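# Move the K-labelled box into the tote by the door

## Task

Find the box marked with the letter K on its top face and place only that box inside the tote near the door, fully within the tote's rim with nothing overhanging. Every other box must stay on its desk. The robot must not tip over or finish leaning, and the box must stay in the tote by itself, not because the robot is holding it there when the scene ends.

## Robot and tools

ROBOT. A Hello Robot Stretch 4 with a single arm: an omni-wheel base, a lift that slides up and down a mast, a telescoping arm that reaches straight forward, a three-joint wrist (yaw, pitch, roll) and a two-finger gripper. It stands about 1.6 m tall; the edge of the base lies no more than 0.23 m from the base origin. Loose objects may occasionally get nudged by something other than the robot.

FRAMES. Base frame: origin on the floor below the base centre, x ahead, y to the left, z up. hand_pose (a point between the open fingertips) is reported in this frame; with all wrist joints at zero its axes line up with the base frame, and its printed position may be somewhat off. The odometry frame is the base frame as it was when the scene began.

execute_actions. Argument "actions": a list holding one action or nothing (empty list = just report state and pictures). Argument "cameras": list of names from head_camera, head_left_camera, head_right_camera, wrist_camera, all; omitted, null or ["all"] gives every camera, [] gives none, an unknown name rejects the call. An action contains "base", "joints" or both, plus optional "pace" and "contact_limits"; alternatively it is just {"end_of_arm": "enable_torque"}. All motions in one action begin together but may finish at different moments.
- "base": exactly one key, a relative move from where the base last reported itself. translate_m: metres straight along x, positive forward, -2 to 2. strafe_m: metres sideways, positive left, -2 to 2. rotate_rad: radians turned in place, positive counter-clockwise seen from above, -3.2 to 3.2.
- "joints": absolute joint targets by name (not offsets). lift_m 0 to 1.2 m (done within 0.004); arm_m 0 to 0.55 m extension (±0.004); wrist_yaw_rad -1.134 to 4.276 (0 points ahead, positive turns left, 3.14 is folded back, over 3.4 the arm may block it; ±0.02); wrist_pitch_rad -1.117 to 4.259 (0 level, 1.57 pointing down; ±0.05); wrist_roll_rad -1.117 to 4.259 (0 puts both fingers level, positive turns clockwise viewed from behind; ±0.02); gripper_m -0.038 to 0.141 m fingertip gap (negative means fingers squeeze together; ±0.004). A joint target outside its range is clipped and the result notes it; any other bad value or unknown key rejects the whole call and nothing moves.
- "pace": "slow", "default" (if omitted), "fast", "max". Base top speeds 0.1/0.3/0.4/0.6 m/s and 1/2/3/4 rad/s; with lift_m above 0.2 at the start of a base move these are reduced, down to 0.3 m/s and 1 rad/s at full height.
- "contact_limits": only arm_m, 0 (gentlest) to 0.75 (firmest), default 0.5; the arm stops when it pushes harder.
Each action runs at most 15 s. A part left out of an action may still be driving toward an earlier target without the status showing it. Once a result reports a stop, later execute_actions, wait and finished_scene calls in that same reply are skipped.

wait: "seconds" 0 to 10; no new command, returns state and images. zoom_image: "camera" and "region" [x0, y0, x1, y1] in pixels from the top-left, at most 504 by 504, on a camera present with a full image in the latest result. finished_scene: "scene" is the current scene number; it closes the scene permanently after the last command has been held, and reports success. Answering without any tool call ends everything.

RESULTS. base_status and joint_status tell how each commanded motion finished. "done" for the base only means the wheels turned the commanded amount (slip included). "off_target": resting away from the target, perhaps still pushing. "contact_stop_at_<key>": blocked by something; that part drops its target and may go slack (a slack lift can sag under load, slack wheels can roll). "limit_stop_at_<name>": a built-in limit; "limit_stop_at_tilt" means over 6 degrees of lean, making lift, arm and wheels slack and unresponsive until it leans less; "limit_stop_at_own_body" means a joint would hit the robot, so move it the other way (risky with pitch below -0.2 combined with roll below -0.4 or above 4). "torque_fault": a wrist or gripper motor overloaded and went limp; send enable_torque. on_its_own lists uncommanded things; its "held at" is the held target, not the position. Moving a slack part makes it hold again.
lidar_m: 12 rough distances from the base origin, 30-degree sectors, first straight ahead then counter-clockwise (4th left, 7th rear, 10th right); "-" is nothing seen or closer than 0.25 m. It sees from about 0.15 m up to robot height, misses glass, thin legs and much behind. wrist_depth_mm: 7x7 median depths, top-left first, 100 to 2000 mm, "-" unknown; the robot's own parts appear. base_odometry counts wheel rotation only; heading -3.142 to 3.142, left positive. If turned_by_wheels and turned_by_imu disagree by more than about 0.1 rad, there was a collision or slip and heading is off by roughly their difference. base_tilt in degrees, forward and right positive, with a fixed offset up to about 1.5. motor_effort in percent, positive toward larger joint values, bracketed value is the peak during the last action; readings carry fixed offsets and noise. For wheel_0, wheel_1, wheel_2 positive means turning right. A rest effort flagged outside its range suggests a load or a push.

GRIPPING. Command gripper_m smaller than the object's width; a smaller value squeezes harder and pulls the object toward the wrist (up to a third of the shortfall). gripper_m and "done" don't prove a grasp; a firm squeeze at commands of 0 or more shows in gripper_m effort. If fingertips stick on a surface, raise the lift.

CAMERAS. head_camera at the mast top looks forward and down (turn the base to aim it); head_left_camera and head_right_camera are fisheyes beside it, looking more steeply down and showing the base and arm; wrist_camera looks along the fingers, tips near the bottom of its image.

CAUTIONS. To unfold at the start, send lift_m 0.4 with wrist_yaw_rad 0 together. Avoid turning or driving with over 1 kg held and arm_m above 0.2, especially at fast paces; avoid steady pushing or pulling with a high gripper or high contact limit, which can tip the robot. A level gripper holding over about 2 kg faults the wrist. A base_tilt that differs from its starting value may mean a wheel is on something. Avoid drops, slips, slams and hard hits, and let go of the box so it rests in the tote unaided. The robot keeps its last command while you are thinking, so time passes between replies; shorter robot motion time is preferred.

Each tool is called after "Call:" as name(argument=value, ...) on one line, values as JSON.

## Session

Call:
execute_actions(actions=[])

Scene clock: 0.00 s.
base_odometry: x=+0.000 y=+0.000 heading=+0.000 (m, m, rad; odometry frame)
turned_by_wheels: +0.000 (rad since the last result)
turned_by_imu: +0.000 (rad since the last result)
base_tilt: forward=-0.1 right=+0.6 (deg)
lidar_m: 1.54 1.14 1.00 0.97 1.10 1.36 1.34 0.94 0.70 0.68 0.76 1.64
base_status: not commanded
joint_positions: lift_m=+0.171 arm_m=+0.001 wrist_yaw_rad=+3.226 wrist_pitch_rad=+0.010 wrist_roll_rad=-0.008 gripper_m=+0.057
joint_status: not commanded
motor_effort: lift_m=+19 arm_m=+0 wrist_yaw_rad=-1 wrist_pitch_rad=-5 wrist_roll_rad=+3 gripper_m=-3 wheel_0=+0 wheel_1=+0 wheel_2=+0 (%)
hand_pose: x=-0.1231 y=+0.0628 z=+0.3464 quat_wxyz=(-0.042, -0.005, -0.004, +0.999) (m; base frame)
wrist_depth_mm: - 136 135 - - - 1464 / - 106 135 1708 1661 1863 1708 / - 110 135 - - - 1661 / - 128 149 - - - 1661 / 201 1138 1863 - - - 1756 / 217 1205 193 1397 190 1336 1281 / 216 931 946 144 931 809 904
pictures: head_camera, head_left_camera, head_right_camera, wrist_camera
Images, in order (width x height): head_camera 420x560, head_left_camera 420x672, head_right_camera 420x672, wrist_camera 616x392.

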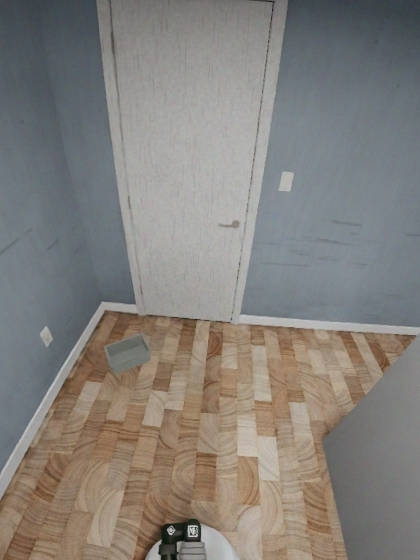

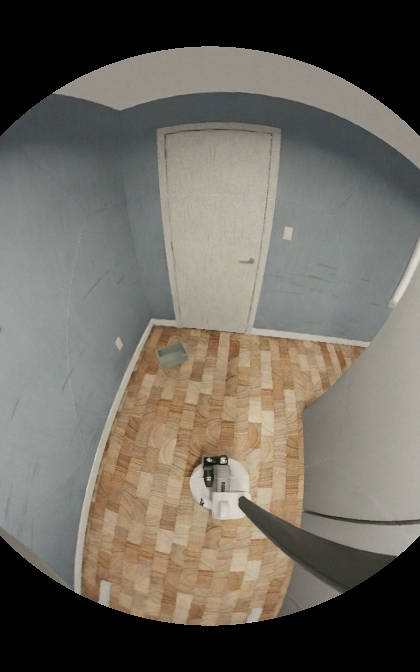

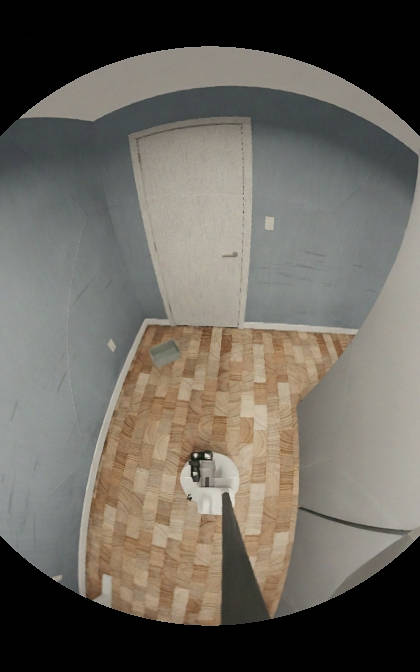

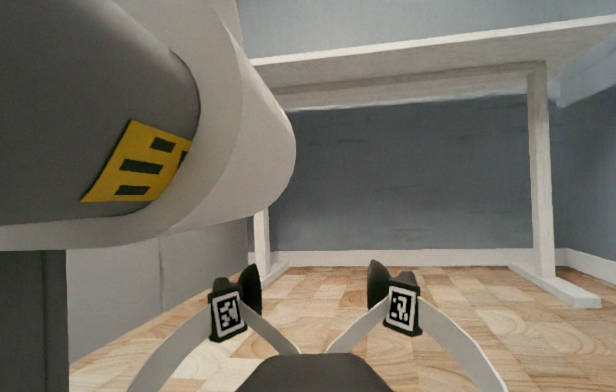

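Call:
execute_actions(actions=[{"base":{"rotate_rad":3.05},"pace":"fast"}])

Scene clock: 5.30 s.
base_odometry: x=+0.000 y=+0.000 heading=+3.050 (m, m, rad; odometry frame)
turned_by_wheels: +3.050 (rad since the last result)
turned_by_imu: +3.104 (rad since the last result)
base_tilt: forward=-0.1 right=+0.6 (deg)
lidar_m: 1.32 0.98 0.72 0.69 0.73 1.65 1.57 1.16 1.05 1.01 1.07 1.38
base_status: done
joint_positions: lift_m=+0.171 arm_m=+0.001 wrist_yaw_rad=+3.226 wrist_pitch_rad=+0.010 wrist_roll_rad=-0.008 gripper_m=+0.057
joint_status: not commanded
motor_effort: lift_m=+19(19) arm_m=+0(0) wrist_yaw_rad=+3(1) wrist_pitch_rad=-5(5) wrist_roll_rad=+3(3) gripper_m=-3(2) wheel_0=-2(11) wheel_1=+0(10) wheel_2=+0(12) (%)
hand_pose: x=-0.1231 y=+0.0629 z=+0.3464 quat_wxyz=(-0.042, -0.005, -0.004, +0.999) (m; base frame)
wrist_depth_mm: - 135 135 1708 1661 1618 1618 / - 105 135 1661 1661 1618 1576 / - 110 135 1661 1661 1618 1618 / - 128 149 1661 1661 1618 1576 / 202 1708 1708 1708 1618 1618 1576 / 216 1205 196 1397 190 1336 1281 / 216 931 960 145 917 809 891
pictures: head_camera, head_left_camera, head_right_camera, wrist_camera
Images, in order (width x height): head_camera 420x560, head_left_camera 420x672, head_right_camera 420x672, wrist_camera 616x392.

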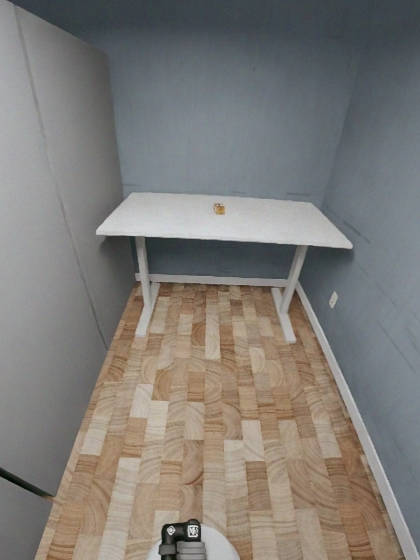

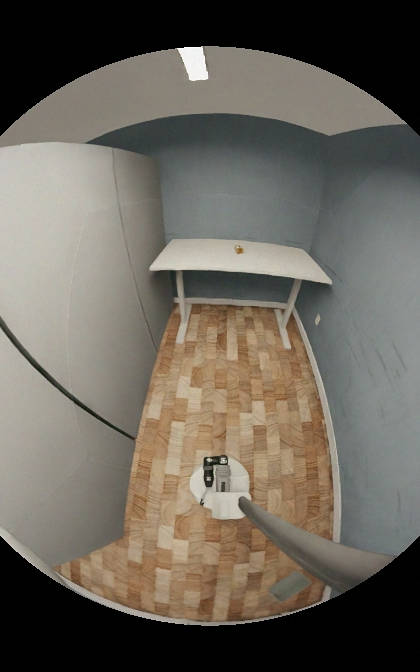

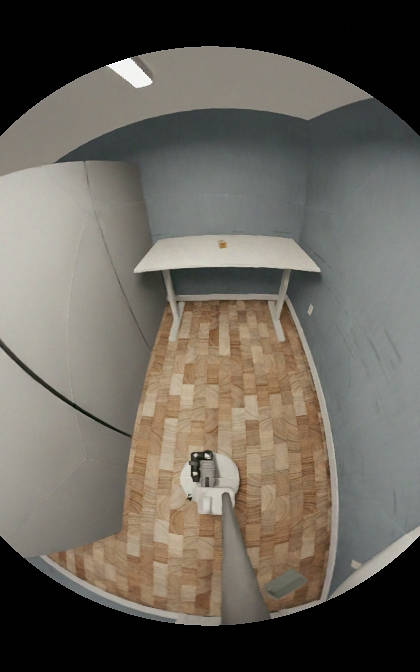

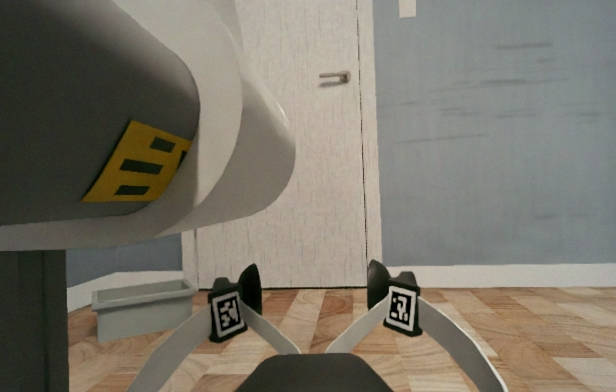

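Call:
zoom_image(camera="head_camera", region=[200, 195, 240, 222])

Region (200, 195, 240, 222) of head_camera's 420x560 image, scaled by 12.600, with more detail than that image has; it fills the top 340 rows of this view, and the rest is white.

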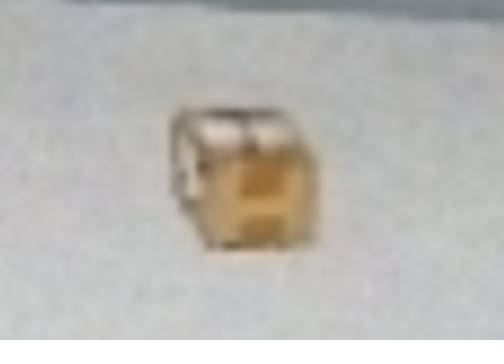

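Call:
execute_actions(actions=[{"base":{"translate_m":0.6},"pace":"max"}], cameras=["head_camera"])

Call:
zoom_image(camera="head_camera", region=[190, 230, 260, 290])

Scene clock: 19.87 s.
base_odometry: x=-0.598 y=+0.055 heading=+3.050 (m, m, rad; odometry frame)
turned_by_wheels: +0.000 (rad since the last result)
turned_by_imu: +0.000 (rad since the last result)
base_tilt: forward=-0.1 right=+0.6 (deg)
lidar_m: 0.73 0.77 0.71 0.68 0.70 1.01 2.18 1.44 1.06 1.02 1.02 0.77
base_status: done
joint_positions: lift_m=+0.171 arm_m=+0.001 wrist_yaw_rad=+3.226 wrist_pitch_rad=+0.010 wrist_roll_rad=-0.008 gripper_m=+0.057
joint_status: not commanded
motor_effort: lift_m=+19(19) arm_m=+0(0) wrist_yaw_rad=+1(3) wrist_pitch_rad=-5(4) wrist_roll_rad=+2(3) gripper_m=-5(4) wheel_0=+1(8) wheel_1=+1(8) wheel_2=+3(17) (%)
hand_pose: x=-0.1231 y=+0.0629 z=+0.3464 quat_wxyz=(-0.042, -0.005, -0.004, +0.999) (m; base frame)
wrist_depth_mm: - 135 135 - - - 1060 / - 105 134 - - - 1060 / - 110 135 - - - 1060 / - 128 149 - - - 1078 / 202 1708 - - - - 1098 / 216 1499 195 1430 190 1336 1098 / 216 917 960 145 917 809 891
pictures: head_camera
Images, in order (width x height): head_camera 420x560.

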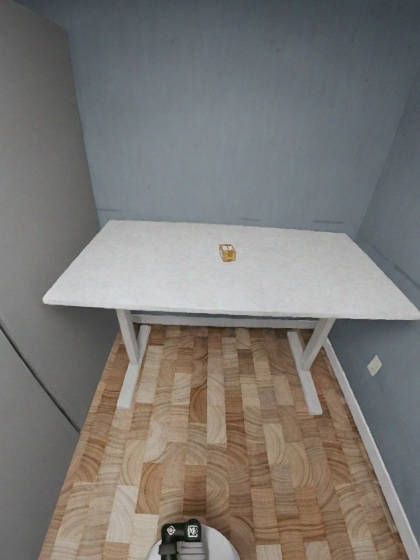

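Region (190, 230, 260, 290) of head_camera's 420x560 image, scaled by 7.200, with more detail than that image has; it fills the top 432 rows of this view, and the rest is white.

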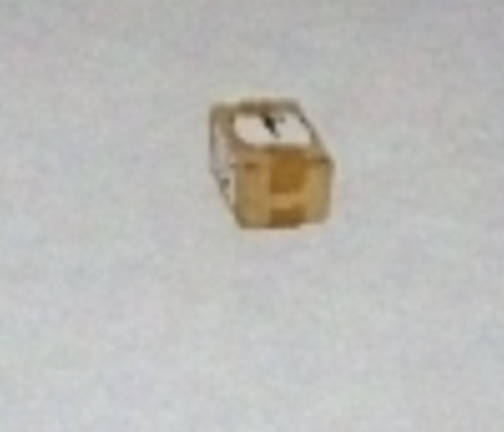

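Call:
execute_actions(actions=[{"base":{"translate_m":0.45},"pace":"max"}], cameras=["head_camera"])

Call:
zoom_image(camera="head_camera", region=[205, 285, 275, 345])

Scene clock: 28.20 s.
base_odometry: x=-1.046 y=+0.096 heading=+3.050 (m, m, rad; odometry frame)
turned_by_wheels: +0.000 (rad since the last result)
turned_by_imu: -0.001 (rad since the last result)
base_tilt: forward=-0.1 right=+0.6 (deg)
lidar_m: 0.27 0.31 0.44 0.65 0.71 1.01 2.66 1.44 1.08 1.04 0.39 0.28
base_status: done
joint_positions: lift_m=+0.171 arm_m=+0.001 wrist_yaw_rad=+3.226 wrist_pitch_rad=+0.010 wrist_roll_rad=-0.008 gripper_m=+0.057
joint_status: not commanded
motor_effort: lift_m=+19(19) arm_m=+0(0) wrist_yaw_rad=-1(1) wrist_pitch_rad=-6(5) wrist_roll_rad=+2(2) gripper_m=-4(2) wheel_0=+0(9) wheel_1=-1(10) wheel_2=+0(16) (%)
hand_pose: x=-0.1231 y=+0.0629 z=+0.3464 quat_wxyz=(-0.042, -0.005, -0.004, +0.999) (m; base frame)
wrist_depth_mm: - 135 135 - - 1661 1042 / - 106 135 - - 1661 1025 / - 110 135 - - - 1025 / - 128 149 - - - 1042 / 202 1808 - - - 1921 1060 / 216 1537 196 1397 190 1308 1078 / 216 917 946 144 917 809 904
pictures: head_camera
Images, in order (width x height): head_camera 420x560.

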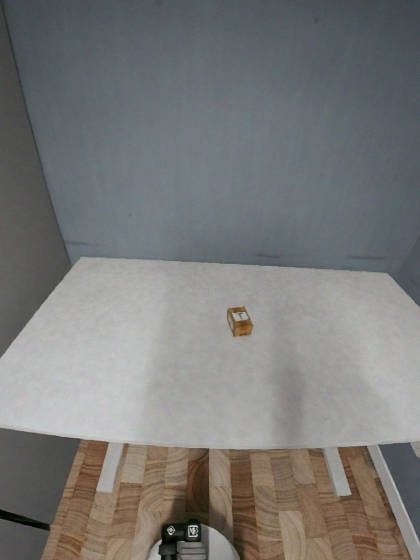

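Region (205, 285, 275, 345) of head_camera's 420x560 image, scaled by 7.200, with more detail than that image has; it fills the top 432 rows of this view, and the rest is white.

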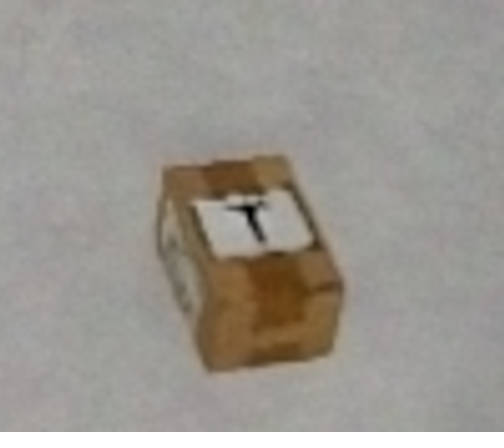

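Call:
execute_actions(actions=[{"base":{"translate_m":-2.0},"pace":"max"}])

Scene clock: 38.90 s.
base_odometry: x=+0.946 y=-0.087 heading=+3.050 (m, m, rad; odometry frame)
turned_by_wheels: +0.000 (rad since the last result)
turned_by_imu: -0.007 (rad since the last result)
base_tilt: forward=-0.1 right=+0.6 (deg)
lidar_m: 2.29 1.01 0.79 2.33 0.92 0.65 0.59 0.66 0.52 0.53 1.04 1.40
base_status: done
joint_positions: lift_m=+0.171 arm_m=+0.001 wrist_yaw_rad=+3.226 wrist_pitch_rad=+0.010 wrist_roll_rad=-0.008 gripper_m=+0.057
joint_status: not commanded
motor_effort: lift_m=+19(19) arm_m=+0(0) wrist_yaw_rad=+4(3) wrist_pitch_rad=-6(7) wrist_roll_rad=+3(3) gripper_m=-2(4) wheel_0=-1(10) wheel_1=-1(9) wheel_2=-1(16) (%)
hand_pose: x=-0.1231 y=+0.0629 z=+0.3464 quat_wxyz=(-0.042, -0.005, -0.004, +0.999) (m; base frame)
wrist_depth_mm: - 136 136 741 723 723 707 / - 105 135 750 732 723 707 / - 111 135 732 723 723 715 / - 128 149 741 732 723 707 / 202 768 768 741 723 723 715 / 216 788 196 741 190 715 715 / 216 778 759 144 715 707 699
pictures: head_camera, head_left_camera, head_right_camera, wrist_camera
Images, in order (width x height): head_camera 420x560, head_left_camera 420x672, head_right_camera 420x672, wrist_camera 616x392.

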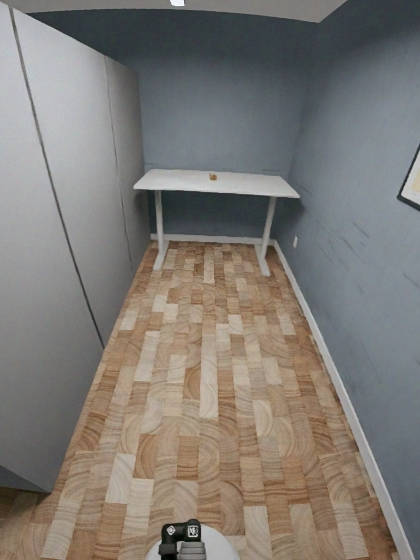

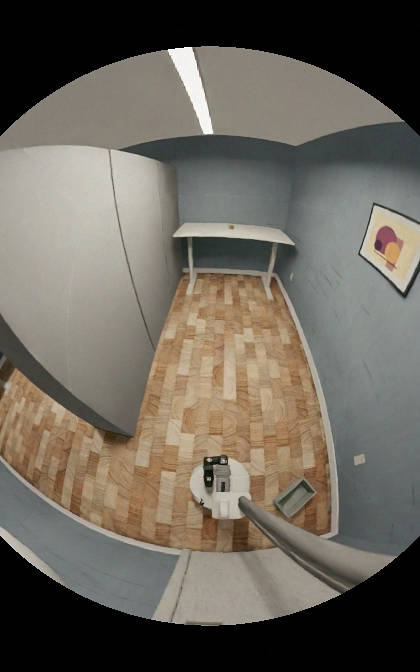

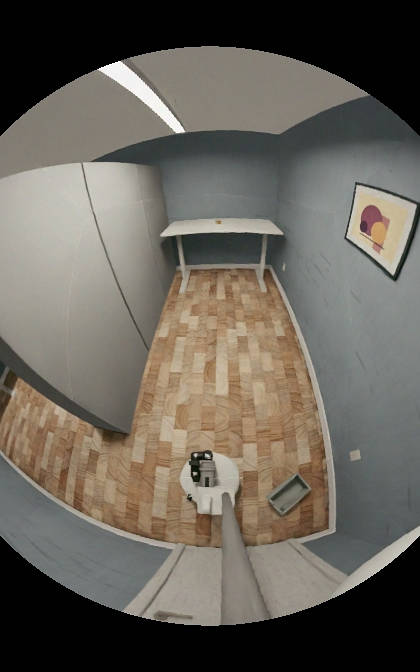

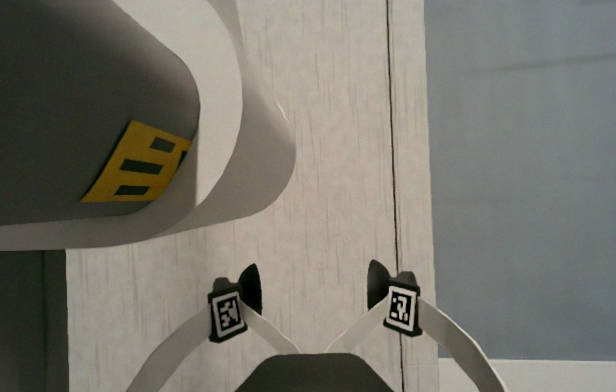

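Call:
execute_actions(actions=[{"base":{"strafe_m":1.55},"pace":"max"}])

Scene clock: 47.30 s.
base_odometry: x=+0.804 y=-1.631 heading=+3.050 (m, m, rad; odometry frame)
turned_by_wheels: +0.000 (rad since the last result)
turned_by_imu: -0.006 (rad since the last result)
base_tilt: forward=-0.1 right=+0.6 (deg)
lidar_m: 1.55 1.95 1.47 1.44 0.81 0.64 0.61 0.66 0.94 2.04 0.49 0.52
base_status: done
joint_positions: lift_m=+0.171 arm_m=+0.001 wrist_yaw_rad=+3.226 wrist_pitch_rad=+0.010 wrist_roll_rad=-0.008 gripper_m=+0.057
joint_status: not commanded
motor_effort: lift_m=+19(19) arm_m=+0(0) wrist_yaw_rad=+0(1) wrist_pitch_rad=-5(4) wrist_roll_rad=+2(3) gripper_m=-1(2) wheel_0=+1(14) wheel_1=-2(17) wheel_2=+1(2) (%)
hand_pose: x=-0.1231 y=+0.0628 z=+0.3464 quat_wxyz=(-0.042, -0.005, -0.004, +0.999) (m; base frame)
wrist_depth_mm: - 136 135 723 707 691 683 / - 106 134 715 715 699 676 / - 110 134 723 707 691 676 / - 128 149 723 715 691 676 / 202 759 741 732 707 691 676 / 216 768 194 723 190 683 668 / 216 759 732 145 707 683 683
pictures: head_camera, head_left_camera, head_right_camera, wrist_camera
Images, in order (width x height): head_camera 420x560, head_left_camera 420x672, head_right_camera 420x672, wrist_camera 616x392.

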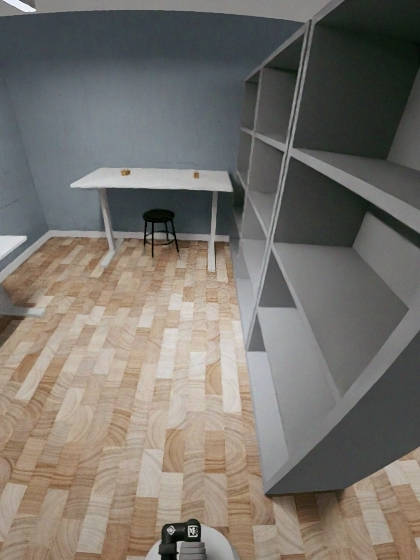

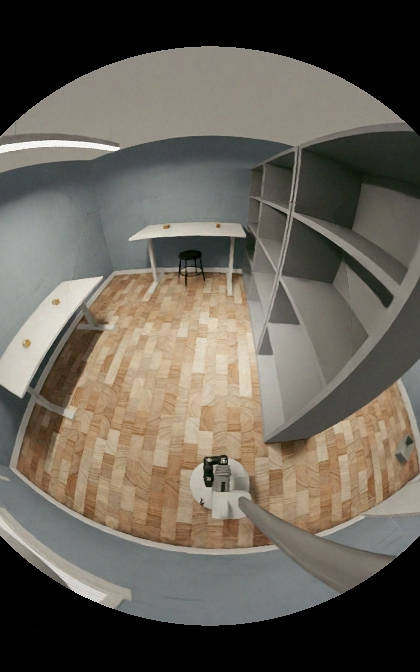

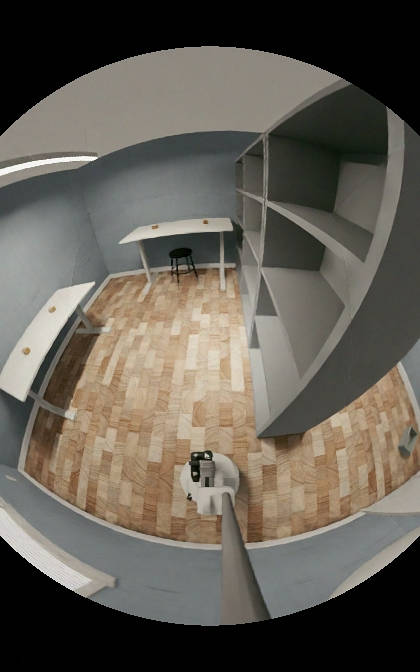

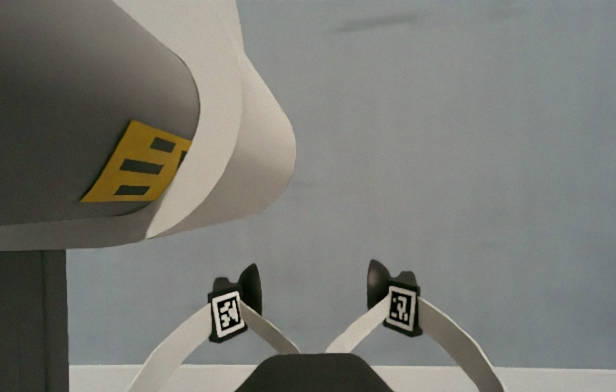

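Call:
execute_actions(actions=[{"base":{"rotate_rad":1.15},"pace":"max"}], cameras=[])

Call:
execute_actions(actions=[{"base":{"translate_m":1.1},"pace":"max"}], cameras=["head_camera","head_left_camera"])

Scene clock: 59.57 s.
base_odometry: x=+0.804 y=-1.631 heading=-2.083 (m, m, rad; odometry frame)
turned_by_wheels: +1.150 (rad since the last result)
turned_by_imu: +1.170 (rad since the last result)
base_tilt: forward=-0.2 right=+0.6 (deg)
lidar_m: 1.44 1.63 0.72 0.62 0.60 0.66 1.02 0.90 0.50 0.61 2.35 1.82
base_status: done
joint_positions: lift_m=+0.171 arm_m=+0.001 wrist_yaw_rad=+3.226 wrist_pitch_rad=+0.010 wrist_roll_rad=-0.008 gripper_m=+0.057
joint_status: not commanded
motor_effort: lift_m=+20(19) arm_m=+0(0) wrist_yaw_rad=+1(0) wrist_pitch_rad=-5(5) wrist_roll_rad=+2(2) gripper_m=-2(1) wheel_0=-1(9) wheel_1=+1(10) wheel_2=+0(13) (%)
hand_pose: x=-0.1231 y=+0.0628 z=+0.3464 quat_wxyz=(-0.042, -0.005, -0.004, +0.999) (m; base frame)
wrist_depth_mm: - 136 135 1708 1098 778 609 / - 106 134 1756 1098 788 615 / - 110 134 1576 1098 788 621 / - 128 149 1708 1138 798 627 / 201 - - 1863 1078 798 640 / 216 1499 194 1366 189 768 627 / 216 917 946 145 931 723 627
pictures: none
No camera images: the call's "cameras" was empty. Leave "cameras" out to get every camera's image.

Scene clock: 62.97 s.
base_odometry: x=+0.265 y=-2.590 heading=-2.083 (m, m, rad; odometry frame)
turned_by_wheels: +0.000 (rad since the last result)
turned_by_imu: +0.001 (rad since the last result)
base_tilt: forward=-0.1 right=+0.6 (deg)
lidar_m: 0.39 0.39 0.43 1.02 1.00 1.09 1.73 1.38 1.51 1.96 1.04 0.50
base_status: done
joint_positions: lift_m=+0.171 arm_m=+0.001 wrist_yaw_rad=+3.226 wrist_pitch_rad=+0.010 wrist_roll_rad=-0.008 gripper_m=+0.057
joint_status: not commanded
motor_effort: lift_m=+19(19) arm_m=+0(0) wrist_yaw_rad=+1(2) wrist_pitch_rad=-5(6) wrist_roll_rad=+2(3) gripper_m=-3(2) wheel_0=-1(9) wheel_1=-2(10) wheel_2=+3(15) (%)
hand_pose: x=-0.1231 y=+0.0628 z=+0.3464 quat_wxyz=(-0.042, -0.005, -0.004, +0.999) (m; base frame)
wrist_depth_mm: - 136 135 - 1863 1336 1042 / - 106 134 - 1921 1336 1060 / - 110 134 - 1921 1366 1060 / - 128 149 - 1921 1366 1042 / 202 1708 - - 1808 1366 1060 / 216 1366 196 1430 190 1229 1060 / 216 931 946 144 917 809 891
pictures: head_camera, head_left_camera
Images, in order (width x height): head_camera 420x560, head_left_camera 420x672.

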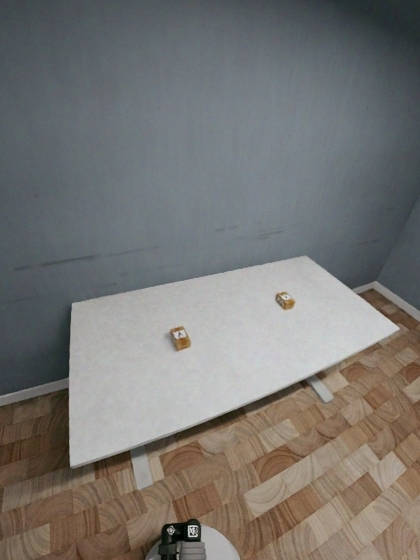

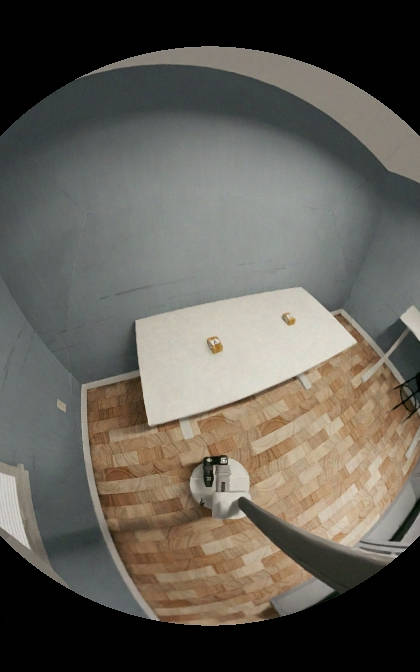

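Call:
zoom_image(camera="head_camera", region=[155, 315, 205, 360])

Call:
zoom_image(camera="head_camera", region=[260, 280, 310, 320])

Region (155, 315, 205, 360) of head_camera's 420x560 image, scaled by 10.080, with more detail than that image has; it fills the top 454 rows of this view, and the rest is white.

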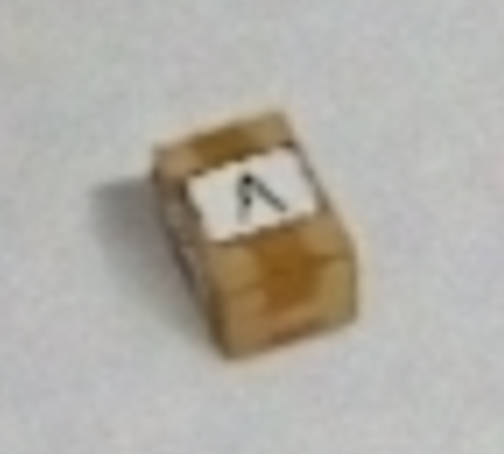

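Region (260, 280, 310, 320) of head_camera's 420x560 image, scaled by 10.080, with more detail than that image has; it fills the top 403 rows of this view, and the rest is white.

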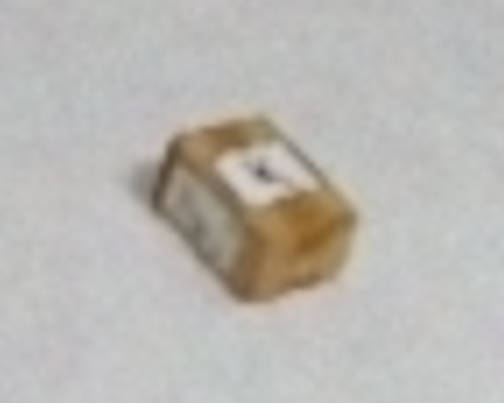

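Call:
execute_actions(actions=[{"base":{"rotate_rad":0.38},"pace":"max"}], cameras=[])

Call:
execute_actions(actions=[{"base":{"strafe_m":-0.72},"pace":"max"}], cameras=["head_camera","head_left_camera"])

Call:
zoom_image(camera="head_camera", region=[160, 310, 240, 370])

Scene clock: 79.93 s.
base_odometry: x=+0.265 y=-2.590 heading=-1.703 (m, m, rad; odometry frame)
turned_by_wheels: +0.380 (rad since the last result)
turned_by_imu: +0.385 (rad since the last result)
base_tilt: forward=-0.1 right=+0.6 (deg)
lidar_m: 0.40 0.42 1.08 0.99 1.03 1.47 1.36 1.43 1.98 1.93 0.56 0.42
base_status: done
joint_positions: lift_m=+0.171 arm_m=+0.001 wrist_yaw_rad=+3.226 wrist_pitch_rad=+0.010 wrist_roll_rad=-0.008 gripper_m=+0.057
joint_status: not commanded
motor_effort: lift_m=+19(19) arm_m=+0(0) wrist_yaw_rad=+0(1) wrist_pitch_rad=-6(6) wrist_roll_rad=+2(3) gripper_m=-3(5) wheel_0=-2(9) wheel_1=+0(8) wheel_2=+1(10) (%)
hand_pose: x=-0.1231 y=+0.0628 z=+0.3464 quat_wxyz=(-0.042, -0.005, -0.004, +0.999) (m; base frame)
wrist_depth_mm: - 136 135 1921 - - 1576 / - 106 135 1808 - - 1576 / - 110 135 1921 - - 1576 / - 128 149 1921 - - 1618 / 202 1537 1983 1921 - - 1618 / 216 1576 196 1397 190 1336 1308 / 216 917 946 144 931 798 891
pictures: none
No camera images: the call's "cameras" was empty. Leave "cameras" out to get every camera's image.

Scene clock: 82.47 s.
base_odometry: x=-0.449 y=-2.495 heading=-1.703 (m, m, rad; odometry frame)
turned_by_wheels: +0.000 (rad since the last result)
turned_by_imu: +0.001 (rad since the last result)
base_tilt: forward=-0.1 right=+0.6 (deg)
lidar_m: 0.36 0.41 0.58 1.71 1.78 1.42 1.34 1.43 1.25 1.19 0.56 0.40
base_status: done
joint_positions: lift_m=+0.171 arm_m=+0.001 wrist_yaw_rad=+3.226 wrist_pitch_rad=+0.010 wrist_roll_rad=-0.008 gripper_m=+0.057
joint_status: not commanded
motor_effort: lift_m=+19(19) arm_m=+0(0) wrist_yaw_rad=+1(1) wrist_pitch_rad=-5(5) wrist_roll_rad=+3(3) gripper_m=-3(3) wheel_0=-1(15) wheel_1=+1(14) wheel_2=+0(1) (%)
hand_pose: x=-0.1231 y=+0.0628 z=+0.3464 quat_wxyz=(-0.042, -0.005, -0.004, +0.999) (m; base frame)
wrist_depth_mm: - 136 135 1618 1808 1499 - / - 105 135 1661 1808 1618 - / - 110 135 1863 1808 1661 - / - 128 149 1863 1863 1756 - / 200 1756 1921 1756 1863 1708 - / 216 1464 196 1430 190 1308 1281 / 216 931 960 144 917 820 878
pictures: head_camera, head_left_camera
Images, in order (width x height): head_camera 420x560, head_left_camera 420x672.

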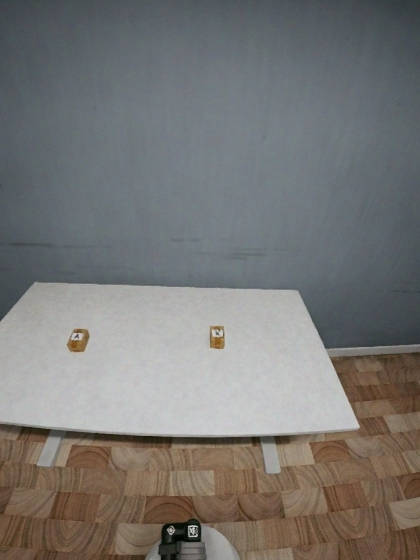

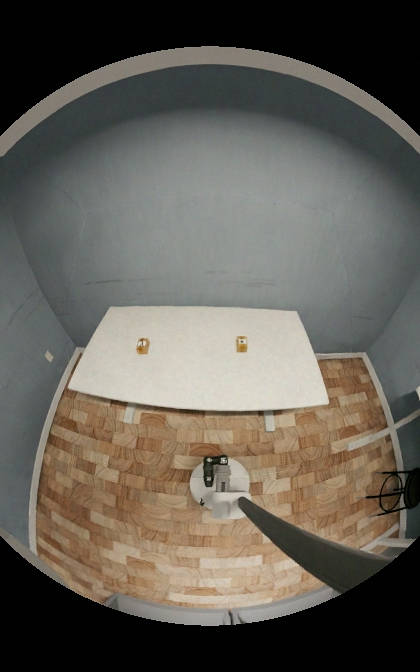

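Region (160, 310, 240, 370) of head_camera's 420x560 image, scaled by 6.300, with more detail than that image has; it fills the top 378 rows of this view, and the rest is white.

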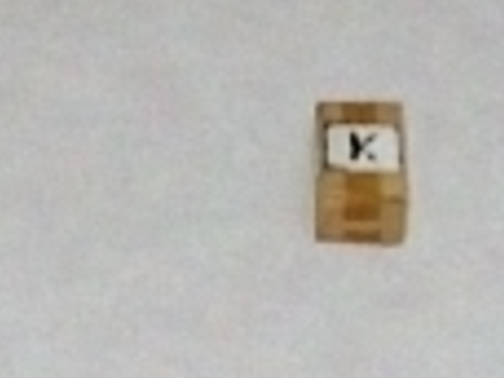

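Call:
execute_actions(actions=[{"base":{"strafe_m":-0.13},"joints":{"lift_m":0.75},"pace":"max"}], cameras=[])

Call:
execute_actions(actions=[{"joints":{"lift_m":1.0,"wrist_yaw_rad":0,"wrist_pitch_rad":0.6,"arm_m":0.2,"gripper_m":0.12},"pace":"max"}])

Scene clock: 95.43 s.
base_odometry: x=-0.577 y=-2.478 heading=-1.703 (m, m, rad; odometry frame)
turned_by_wheels: +0.000 (rad since the last result)
turned_by_imu: -0.001 (rad since the last result)
base_tilt: forward=-0.1 right=+0.6 (deg)
lidar_m: 0.37 0.39 0.55 1.85 1.95 1.43 1.36 1.43 1.12 1.05 0.55 0.40
base_status: done
joint_positions: lift_m=+0.750 arm_m=+0.001 wrist_yaw_rad=+3.226 wrist_pitch_rad=+0.010 wrist_roll_rad=-0.008 gripper_m=+0.057
joint_status: all done
motor_effort: lift_m=+23(27) arm_m=+0(0) wrist_yaw_rad=+1(0) wrist_pitch_rad=-6(6) wrist_roll_rad=+3(3) gripper_m=-2(4) wheel_0=-1(15) wheel_1=+2(14) wheel_2=+0(0) (%)
hand_pose: x=-0.1231 y=+0.0628 z=+0.9250 quat_wxyz=(-0.042, -0.005, -0.004, +0.999) (m; base frame)
wrist_depth_mm: - 136 135 1863 1863 1808 1576 / - 106 135 1576 1708 1708 1576 / - 110 135 1430 1863 1863 1537 / - 128 149 1756 1921 1863 1618 / 202 1661 1921 1863 1863 1808 1618 / 216 1661 195 1576 190 1576 1537 / 216 1537 1863 144 1921 1756 1576
pictures: none
No camera images: the call's "cameras" was empty. Leave "cameras" out to get every camera's image.

Scene clock: 97.83 s.
base_odometry: x=-0.577 y=-2.478 heading=-1.703 (m, m, rad; odometry frame)
turned_by_wheels: +0.000 (rad since the last result)
turned_by_imu: -0.001 (rad since the last result)
base_tilt: forward=-0.1 right=+0.6 (deg)
lidar_m: 0.38 0.42 0.54 1.86 1.94 1.42 1.35 1.45 1.11 1.07 0.55 0.41
base_status: not commanded
joint_positions: lift_m=+1.000 arm_m=+0.199 wrist_yaw_rad=+0.000 wrist_pitch_rad=+0.602 wrist_roll_rad=-0.008 gripper_m=+0.120
joint_status: all done
motor_effort: lift_m=+22(28) arm_m=+8(7) wrist_yaw_rad=-1(3) wrist_pitch_rad=-5(2) wrist_roll_rad=+2(3) gripper_m=+0(7) wheel_0=-1(1) wheel_1=+2(2) wheel_2=+0(0) (%)
hand_pose: x=+0.6073 y=-0.0873 z=+1.0147 quat_wxyz=(+0.955, -0.004, +0.296, +0.001) (m; base frame)
wrist_depth_mm: 699 699 683 699 699 707 715 / 741 759 750 759 768 759 768 / 798 809 809 820 831 842 842 / 854 866 866 820 809 891 931 / 715 699 691 676 668 661 1025 / 603 580 217 580 535 212 1098 / 521 504 484 139 500 488 492
pictures: head_camera, head_left_camera, head_right_camera, wrist_camera
Images, in order (width x height): head_camera 420x560, head_left_camera 420x672, head_right_camera 420x672, wrist_camera 616x392.

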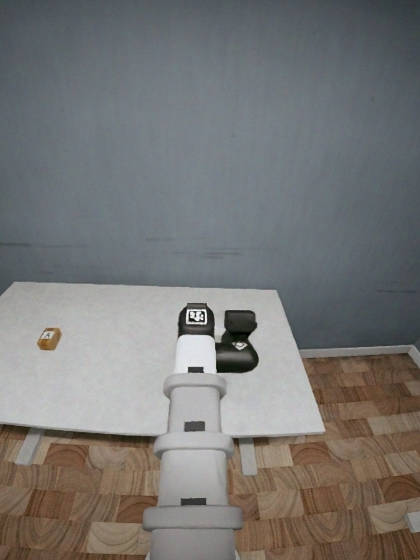

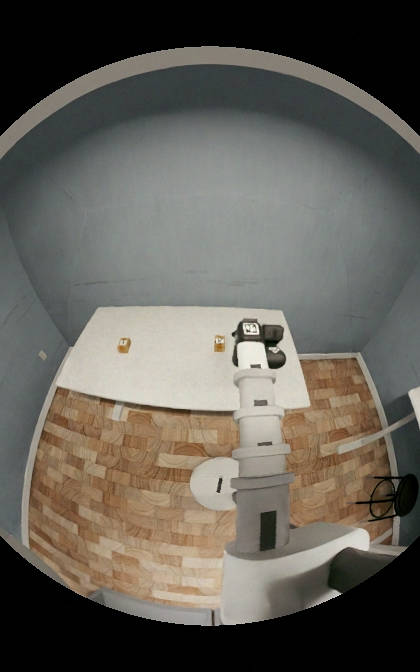

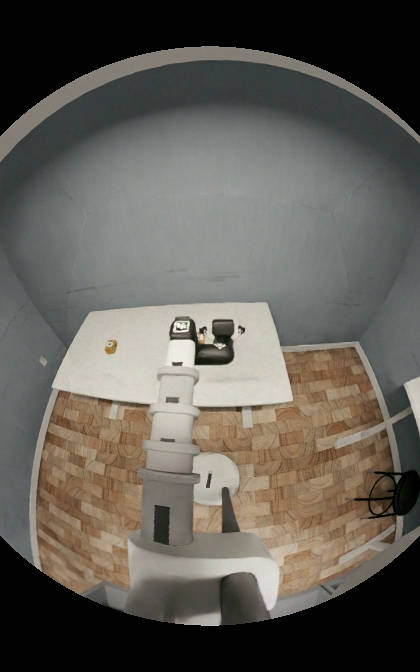

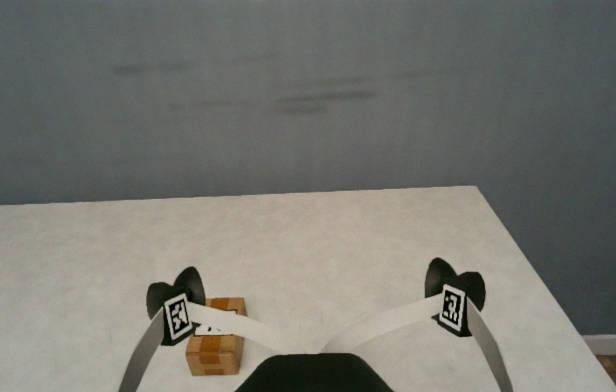

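Call:
execute_actions(actions=[{"base":{"strafe_m":0.125},"joints":{"wrist_pitch_rad":1.57,"arm_m":0.5},"pace":"max"}], cameras=[])

Call:
execute_actions(actions=[{"base":{"translate_m":0.1},"joints":{"lift_m":0.95},"pace":"max"}], cameras=["head_right_camera","wrist_camera"])

Scene clock: 115.80 s.
base_odometry: x=-0.454 y=-2.494 heading=-1.703 (m, m, rad; odometry frame)
turned_by_wheels: +0.000 (rad since the last result)
turned_by_imu: -0.002 (rad since the last result)
base_tilt: forward=-0.1 right=+0.6 (deg)
lidar_m: 0.38 0.39 0.55 1.71 1.81 1.43 1.37 1.45 1.27 1.17 0.54 0.40
base_status: done
joint_positions: lift_m=+1.000 arm_m=+0.499 wrist_yaw_rad=+0.000 wrist_pitch_rad=+1.570 wrist_roll_rad=-0.008 gripper_m=+0.120
joint_status: all done
motor_effort: lift_m=+22(22) arm_m=+8(10) wrist_yaw_rad=-1(1) wrist_pitch_rad=+1(4) wrist_roll_rad=+3(3) gripper_m=-1(1) wheel_0=-2(11) wheel_1=-1(12) wheel_2=+0(1) (%)
hand_pose: x=+0.6697 y=-0.0874 z=+0.8895 quat_wxyz=(+0.707, -0.003, +0.707, +0.003) (m; base frame)
wrist_depth_mm: 397 394 392 389 392 389 387 / 397 394 392 392 389 387 387 / 397 394 392 342 389 389 387 / 394 394 394 389 389 387 384 / 397 397 394 392 389 387 382 / 397 394 217 389 387 213 384 / 394 394 389 140 387 384 384
pictures: none
No camera images: the call's "cameras" was empty. Leave "cameras" out to get every camera's image.

Scene clock: 117.23 s.
base_odometry: x=-0.467 y=-2.593 heading=-1.703 (m, m, rad; odometry frame)
turned_by_wheels: +0.000 (rad since the last result)
turned_by_imu: +0.000 (rad since the last result)
base_tilt: forward=+0.0 right=+0.6 (deg)
lidar_m: 0.27 0.28 0.41 1.71 1.82 1.51 1.47 1.54 1.26 1.20 0.43 0.28
base_status: done
joint_positions: lift_m=+0.950 arm_m=+0.499 wrist_yaw_rad=+0.000 wrist_pitch_rad=+1.570 wrist_roll_rad=-0.008 gripper_m=+0.120
joint_status: all done
motor_effort: lift_m=+17(19) arm_m=+8(8) wrist_yaw_rad=-1(1) wrist_pitch_rad=+2(1) wrist_roll_rad=+3(2) gripper_m=-1(1) wheel_0=+1(7) wheel_1=+3(7) wheel_2=-1(10) (%)
hand_pose: x=+0.6697 y=-0.0874 z=+0.8399 quat_wxyz=(+0.707, -0.003, +0.707, +0.003) (m; base frame)
wrist_depth_mm: 347 347 343 343 340 340 340 / 347 345 343 343 340 340 336 / 347 345 345 343 340 340 338 / 345 345 343 342 340 340 334 / 345 343 342 291 340 338 338 / 345 345 217 291 338 214 338 / 345 343 342 140 340 336 336
pictures: head_right_camera, wrist_camera
Images, in order (width x height): head_right_camera 420x672, wrist_camera 616x392.

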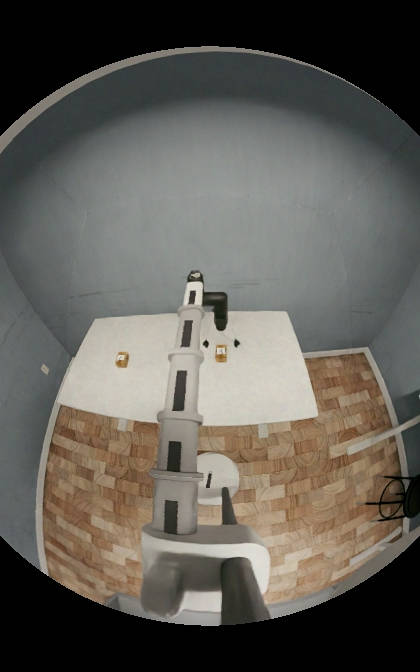

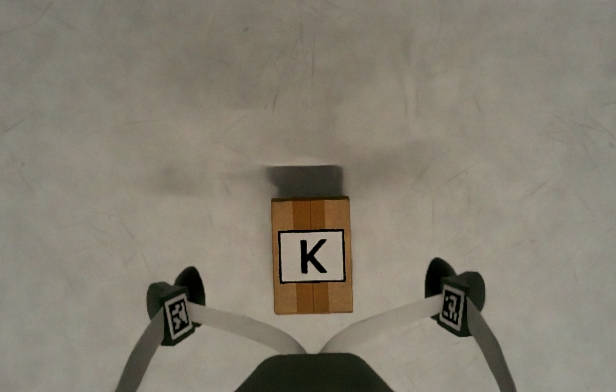

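Call:
execute_actions(actions=[{"joints":{"lift_m":0.868,"arm_m":0.505,"gripper_m":0.095},"pace":"fast"}], cameras=["head_right_camera","wrist_camera"])

Call:
zoom_image(camera="head_right_camera", region=[180, 310, 260, 380])

Scene clock: 127.47 s.
base_odometry: x=-0.467 y=-2.593 heading=-1.703 (m, m, rad; odometry frame)
turned_by_wheels: +0.000 (rad since the last result)
turned_by_imu: -0.001 (rad since the last result)
base_tilt: forward=-0.1 right=+0.6 (deg)
lidar_m: 0.28 0.31 0.42 1.72 1.81 1.55 1.47 1.53 1.25 1.18 0.42 0.31
base_status: not commanded
joint_positions: lift_m=+0.868 arm_m=+0.504 wrist_yaw_rad=+0.000 wrist_pitch_rad=+1.570 wrist_roll_rad=-0.008 gripper_m=+0.095
joint_status: all done
motor_effort: lift_m=+17(16) arm_m=+8(9) wrist_yaw_rad=+1(2) wrist_pitch_rad=+0(0) wrist_roll_rad=+3(2) gripper_m=+1(4) wheel_0=+1(1) wheel_1=+3(3) wheel_2=-1(1) (%)
hand_pose: x=+0.6746 y=-0.0874 z=+0.7580 quat_wxyz=(+0.707, -0.003, +0.707, +0.003) (m; base frame)
wrist_depth_mm: 265 264 262 260 259 258 257 / 264 263 262 260 259 258 258 / 263 264 262 260 259 258 257 / 264 263 262 259 258 258 256 / 265 262 260 210 258 256 256 / 263 263 201 210 209 255 256 / 263 260 260 137 257 256 256
pictures: head_right_camera, wrist_camera
Images, in order (width x height): head_right_camera 420x672, wrist_camera 616x392.

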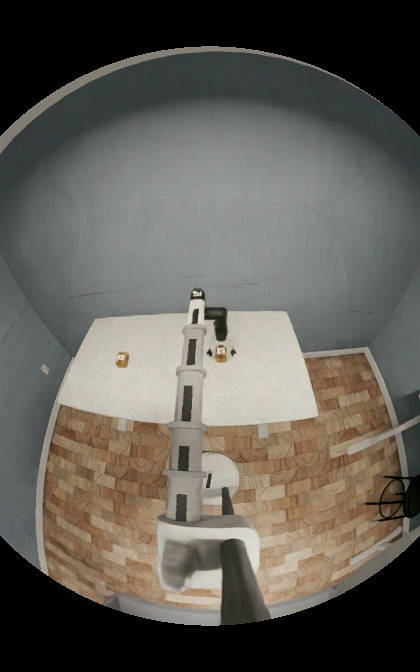

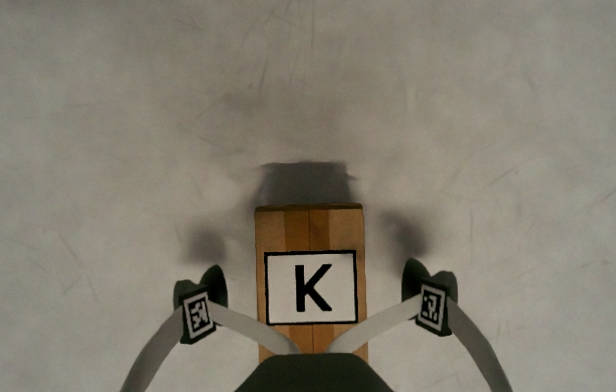

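Region (180, 310, 260, 380) of head_right_camera's 420x672 image, scaled by 6.300, with more detail than that image has; it fills the top 441 rows of this view, and the rest is white.

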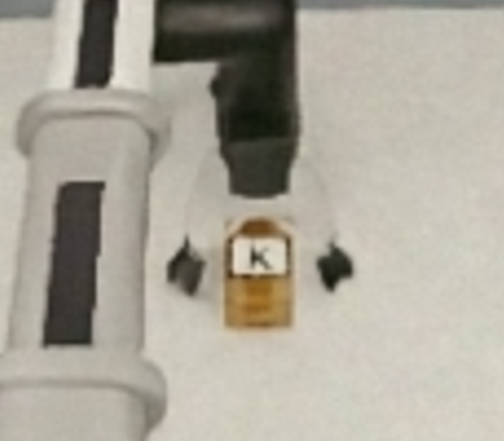

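Call:
execute_actions(actions=[{"joints":{"lift_m":0.852},"pace":"fast"}], cameras=[])

Call:
execute_actions(actions=[{"joints":{"gripper_m":0.015}}], cameras=["head_right_camera","wrist_camera"])

Scene clock: 135.03 s.
base_odometry: x=-0.467 y=-2.593 heading=-1.703 (m, m, rad; odometry frame)
turned_by_wheels: +0.000 (rad since the last result)
turned_by_imu: -0.001 (rad since the last result)
base_tilt: forward=-0.1 right=+0.6 (deg)
lidar_m: 0.28 0.30 0.41 1.73 1.80 1.52 1.47 1.53 1.27 1.19 0.42 0.31
base_status: not commanded
joint_positions: lift_m=+0.852 arm_m=+0.504 wrist_yaw_rad=+0.000 wrist_pitch_rad=+1.570 wrist_roll_rad=-0.008 gripper_m=+0.095
joint_status: all done
motor_effort: lift_m=+17(15) arm_m=+8(8) wrist_yaw_rad=+0(1) wrist_pitch_rad=+0(2) wrist_roll_rad=+2(2) gripper_m=-4(1) wheel_0=+1(1) wheel_1=+3(3) wheel_2=-1(1) (%)
hand_pose: x=+0.6746 y=-0.0874 z=+0.7420 quat_wxyz=(+0.707, -0.003, +0.707, +0.003) (m; base frame)
wrist_depth_mm: 249 248 246 245 244 243 242 / 248 247 245 243 244 242 242 / 249 247 246 243 243 243 240 / 247 246 245 245 243 242 241 / 247 247 245 193 243 241 241 / 247 246 194 195 195 242 240 / 247 246 244 136 242 240 240
pictures: none
No camera images: the call's "cameras" was empty. Leave "cameras" out to get every camera's image.

Scene clock: 136.63 s.
base_odometry: x=-0.467 y=-2.593 heading=-1.703 (m, m, rad; odometry frame)
turned_by_wheels: +0.000 (rad since the last result)
turned_by_imu: +0.000 (rad since the last result)
base_tilt: forward=-0.1 right=+0.6 (deg)
lidar_m: 0.28 0.32 0.43 1.72 1.81 1.51 1.46 1.53 1.25 1.21 0.41 0.32
base_status: not commanded
joint_positions: lift_m=+0.852 arm_m=+0.504 wrist_yaw_rad=+0.000 wrist_pitch_rad=+1.570 wrist_roll_rad=-0.008 gripper_m=+0.015
joint_status: all done
motor_effort: lift_m=+17(17) arm_m=+8(8) wrist_yaw_rad=+1(1) wrist_pitch_rad=-1(1) wrist_roll_rad=+3(3) gripper_m=-21(20) wheel_0=+1(1) wheel_1=+3(3) wheel_2=-1(1) (%)
hand_pose: x=+0.6746 y=-0.0874 z=+0.7420 quat_wxyz=(+0.707, -0.003, +0.707, +0.003) (m; base frame)
wrist_depth_mm: 247 248 246 245 243 243 241 / 247 247 245 244 244 241 241 / 247 247 246 244 243 241 241 / 248 246 245 243 243 242 241 / 248 247 245 181 242 241 241 / 247 247 183 180 180 242 240 / 246 245 246 180 242 241 240
pictures: head_right_camera, wrist_camera
Images, in order (width x height): head_right_camera 420x672, wrist_camera 616x392.

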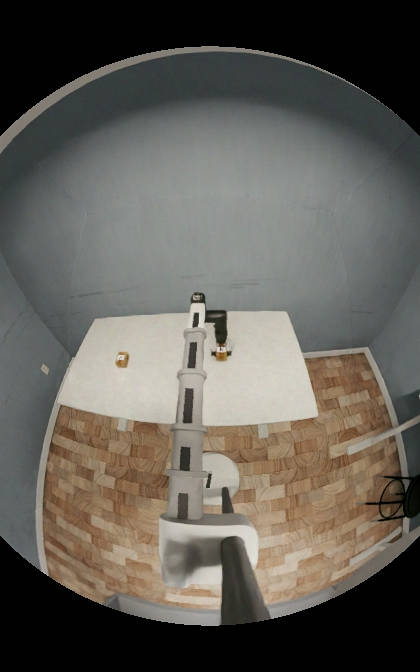

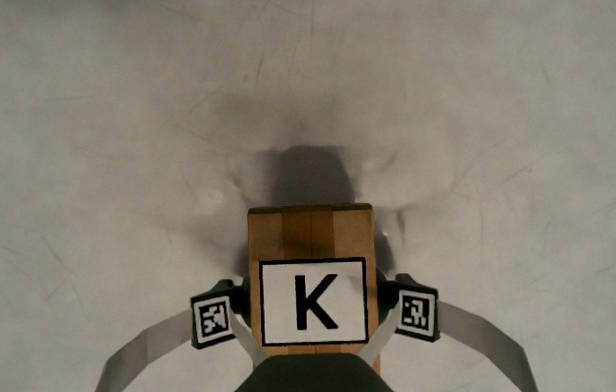

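Call:
execute_actions(actions=[{"base":{"rotate_rad":2.36},"joints":{"lift_m":0.92,"arm_m":0.05},"pace":"fast"}], cameras=["head_camera","wrist_camera"])

Scene clock: 159.43 s.
base_odometry: x=-0.467 y=-2.593 heading=+0.656 (m, m, rad; odometry frame)
turned_by_wheels: +2.359 (rad since the last result)
turned_by_imu: +2.402 (rad since the last result)
base_tilt: forward=-0.1 right=+0.5 (deg)
lidar_m: 2.07 1.45 1.46 1.38 1.18 0.56 0.41 0.29 0.30 0.34 0.63 1.74
base_status: done
joint_positions: lift_m=+0.920 arm_m=+0.052 wrist_yaw_rad=+0.000 wrist_pitch_rad=+1.570 wrist_roll_rad=-0.008 gripper_m=+0.015
joint_status: all done
motor_effort: lift_m=+23(25) arm_m=-8(7) wrist_yaw_rad=-2(2) wrist_pitch_rad=+1(1) wrist_roll_rad=+3(2) gripper_m=-20(21) wheel_0=-2(9) wheel_1=-3(9) wheel_2=-2(8) (%)
hand_pose: x=+0.2226 y=-0.0874 z=+0.8094 quat_wxyz=(+0.707, -0.003, +0.707, +0.003) (m; base frame)
wrist_depth_mm: 1042 1042 1042 1025 1025 1025 1008 / 1042 1060 1042 1025 1025 1008 1008 / 1025 1025 1025 1042 1025 1025 1008 / 1025 1042 1025 1025 1008 1025 1008 / 1025 1025 1025 181 1025 1025 1008 / 1042 1042 183 180 181 1025 1008 / 1042 1025 809 180 1008 1025 991
pictures: head_camera, wrist_camera
Images, in order (width x height): head_camera 420x560, wrist_camera 616x392.

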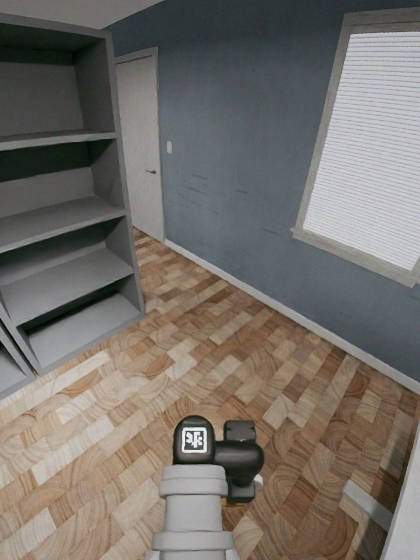

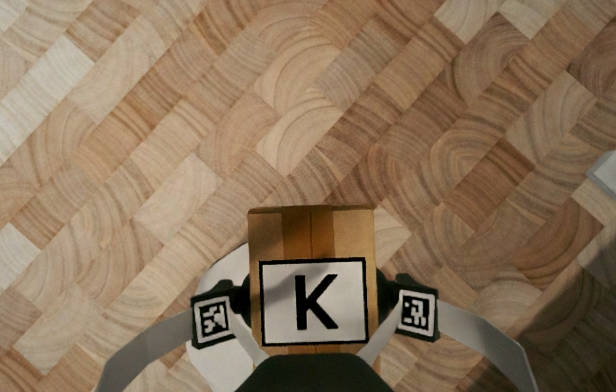

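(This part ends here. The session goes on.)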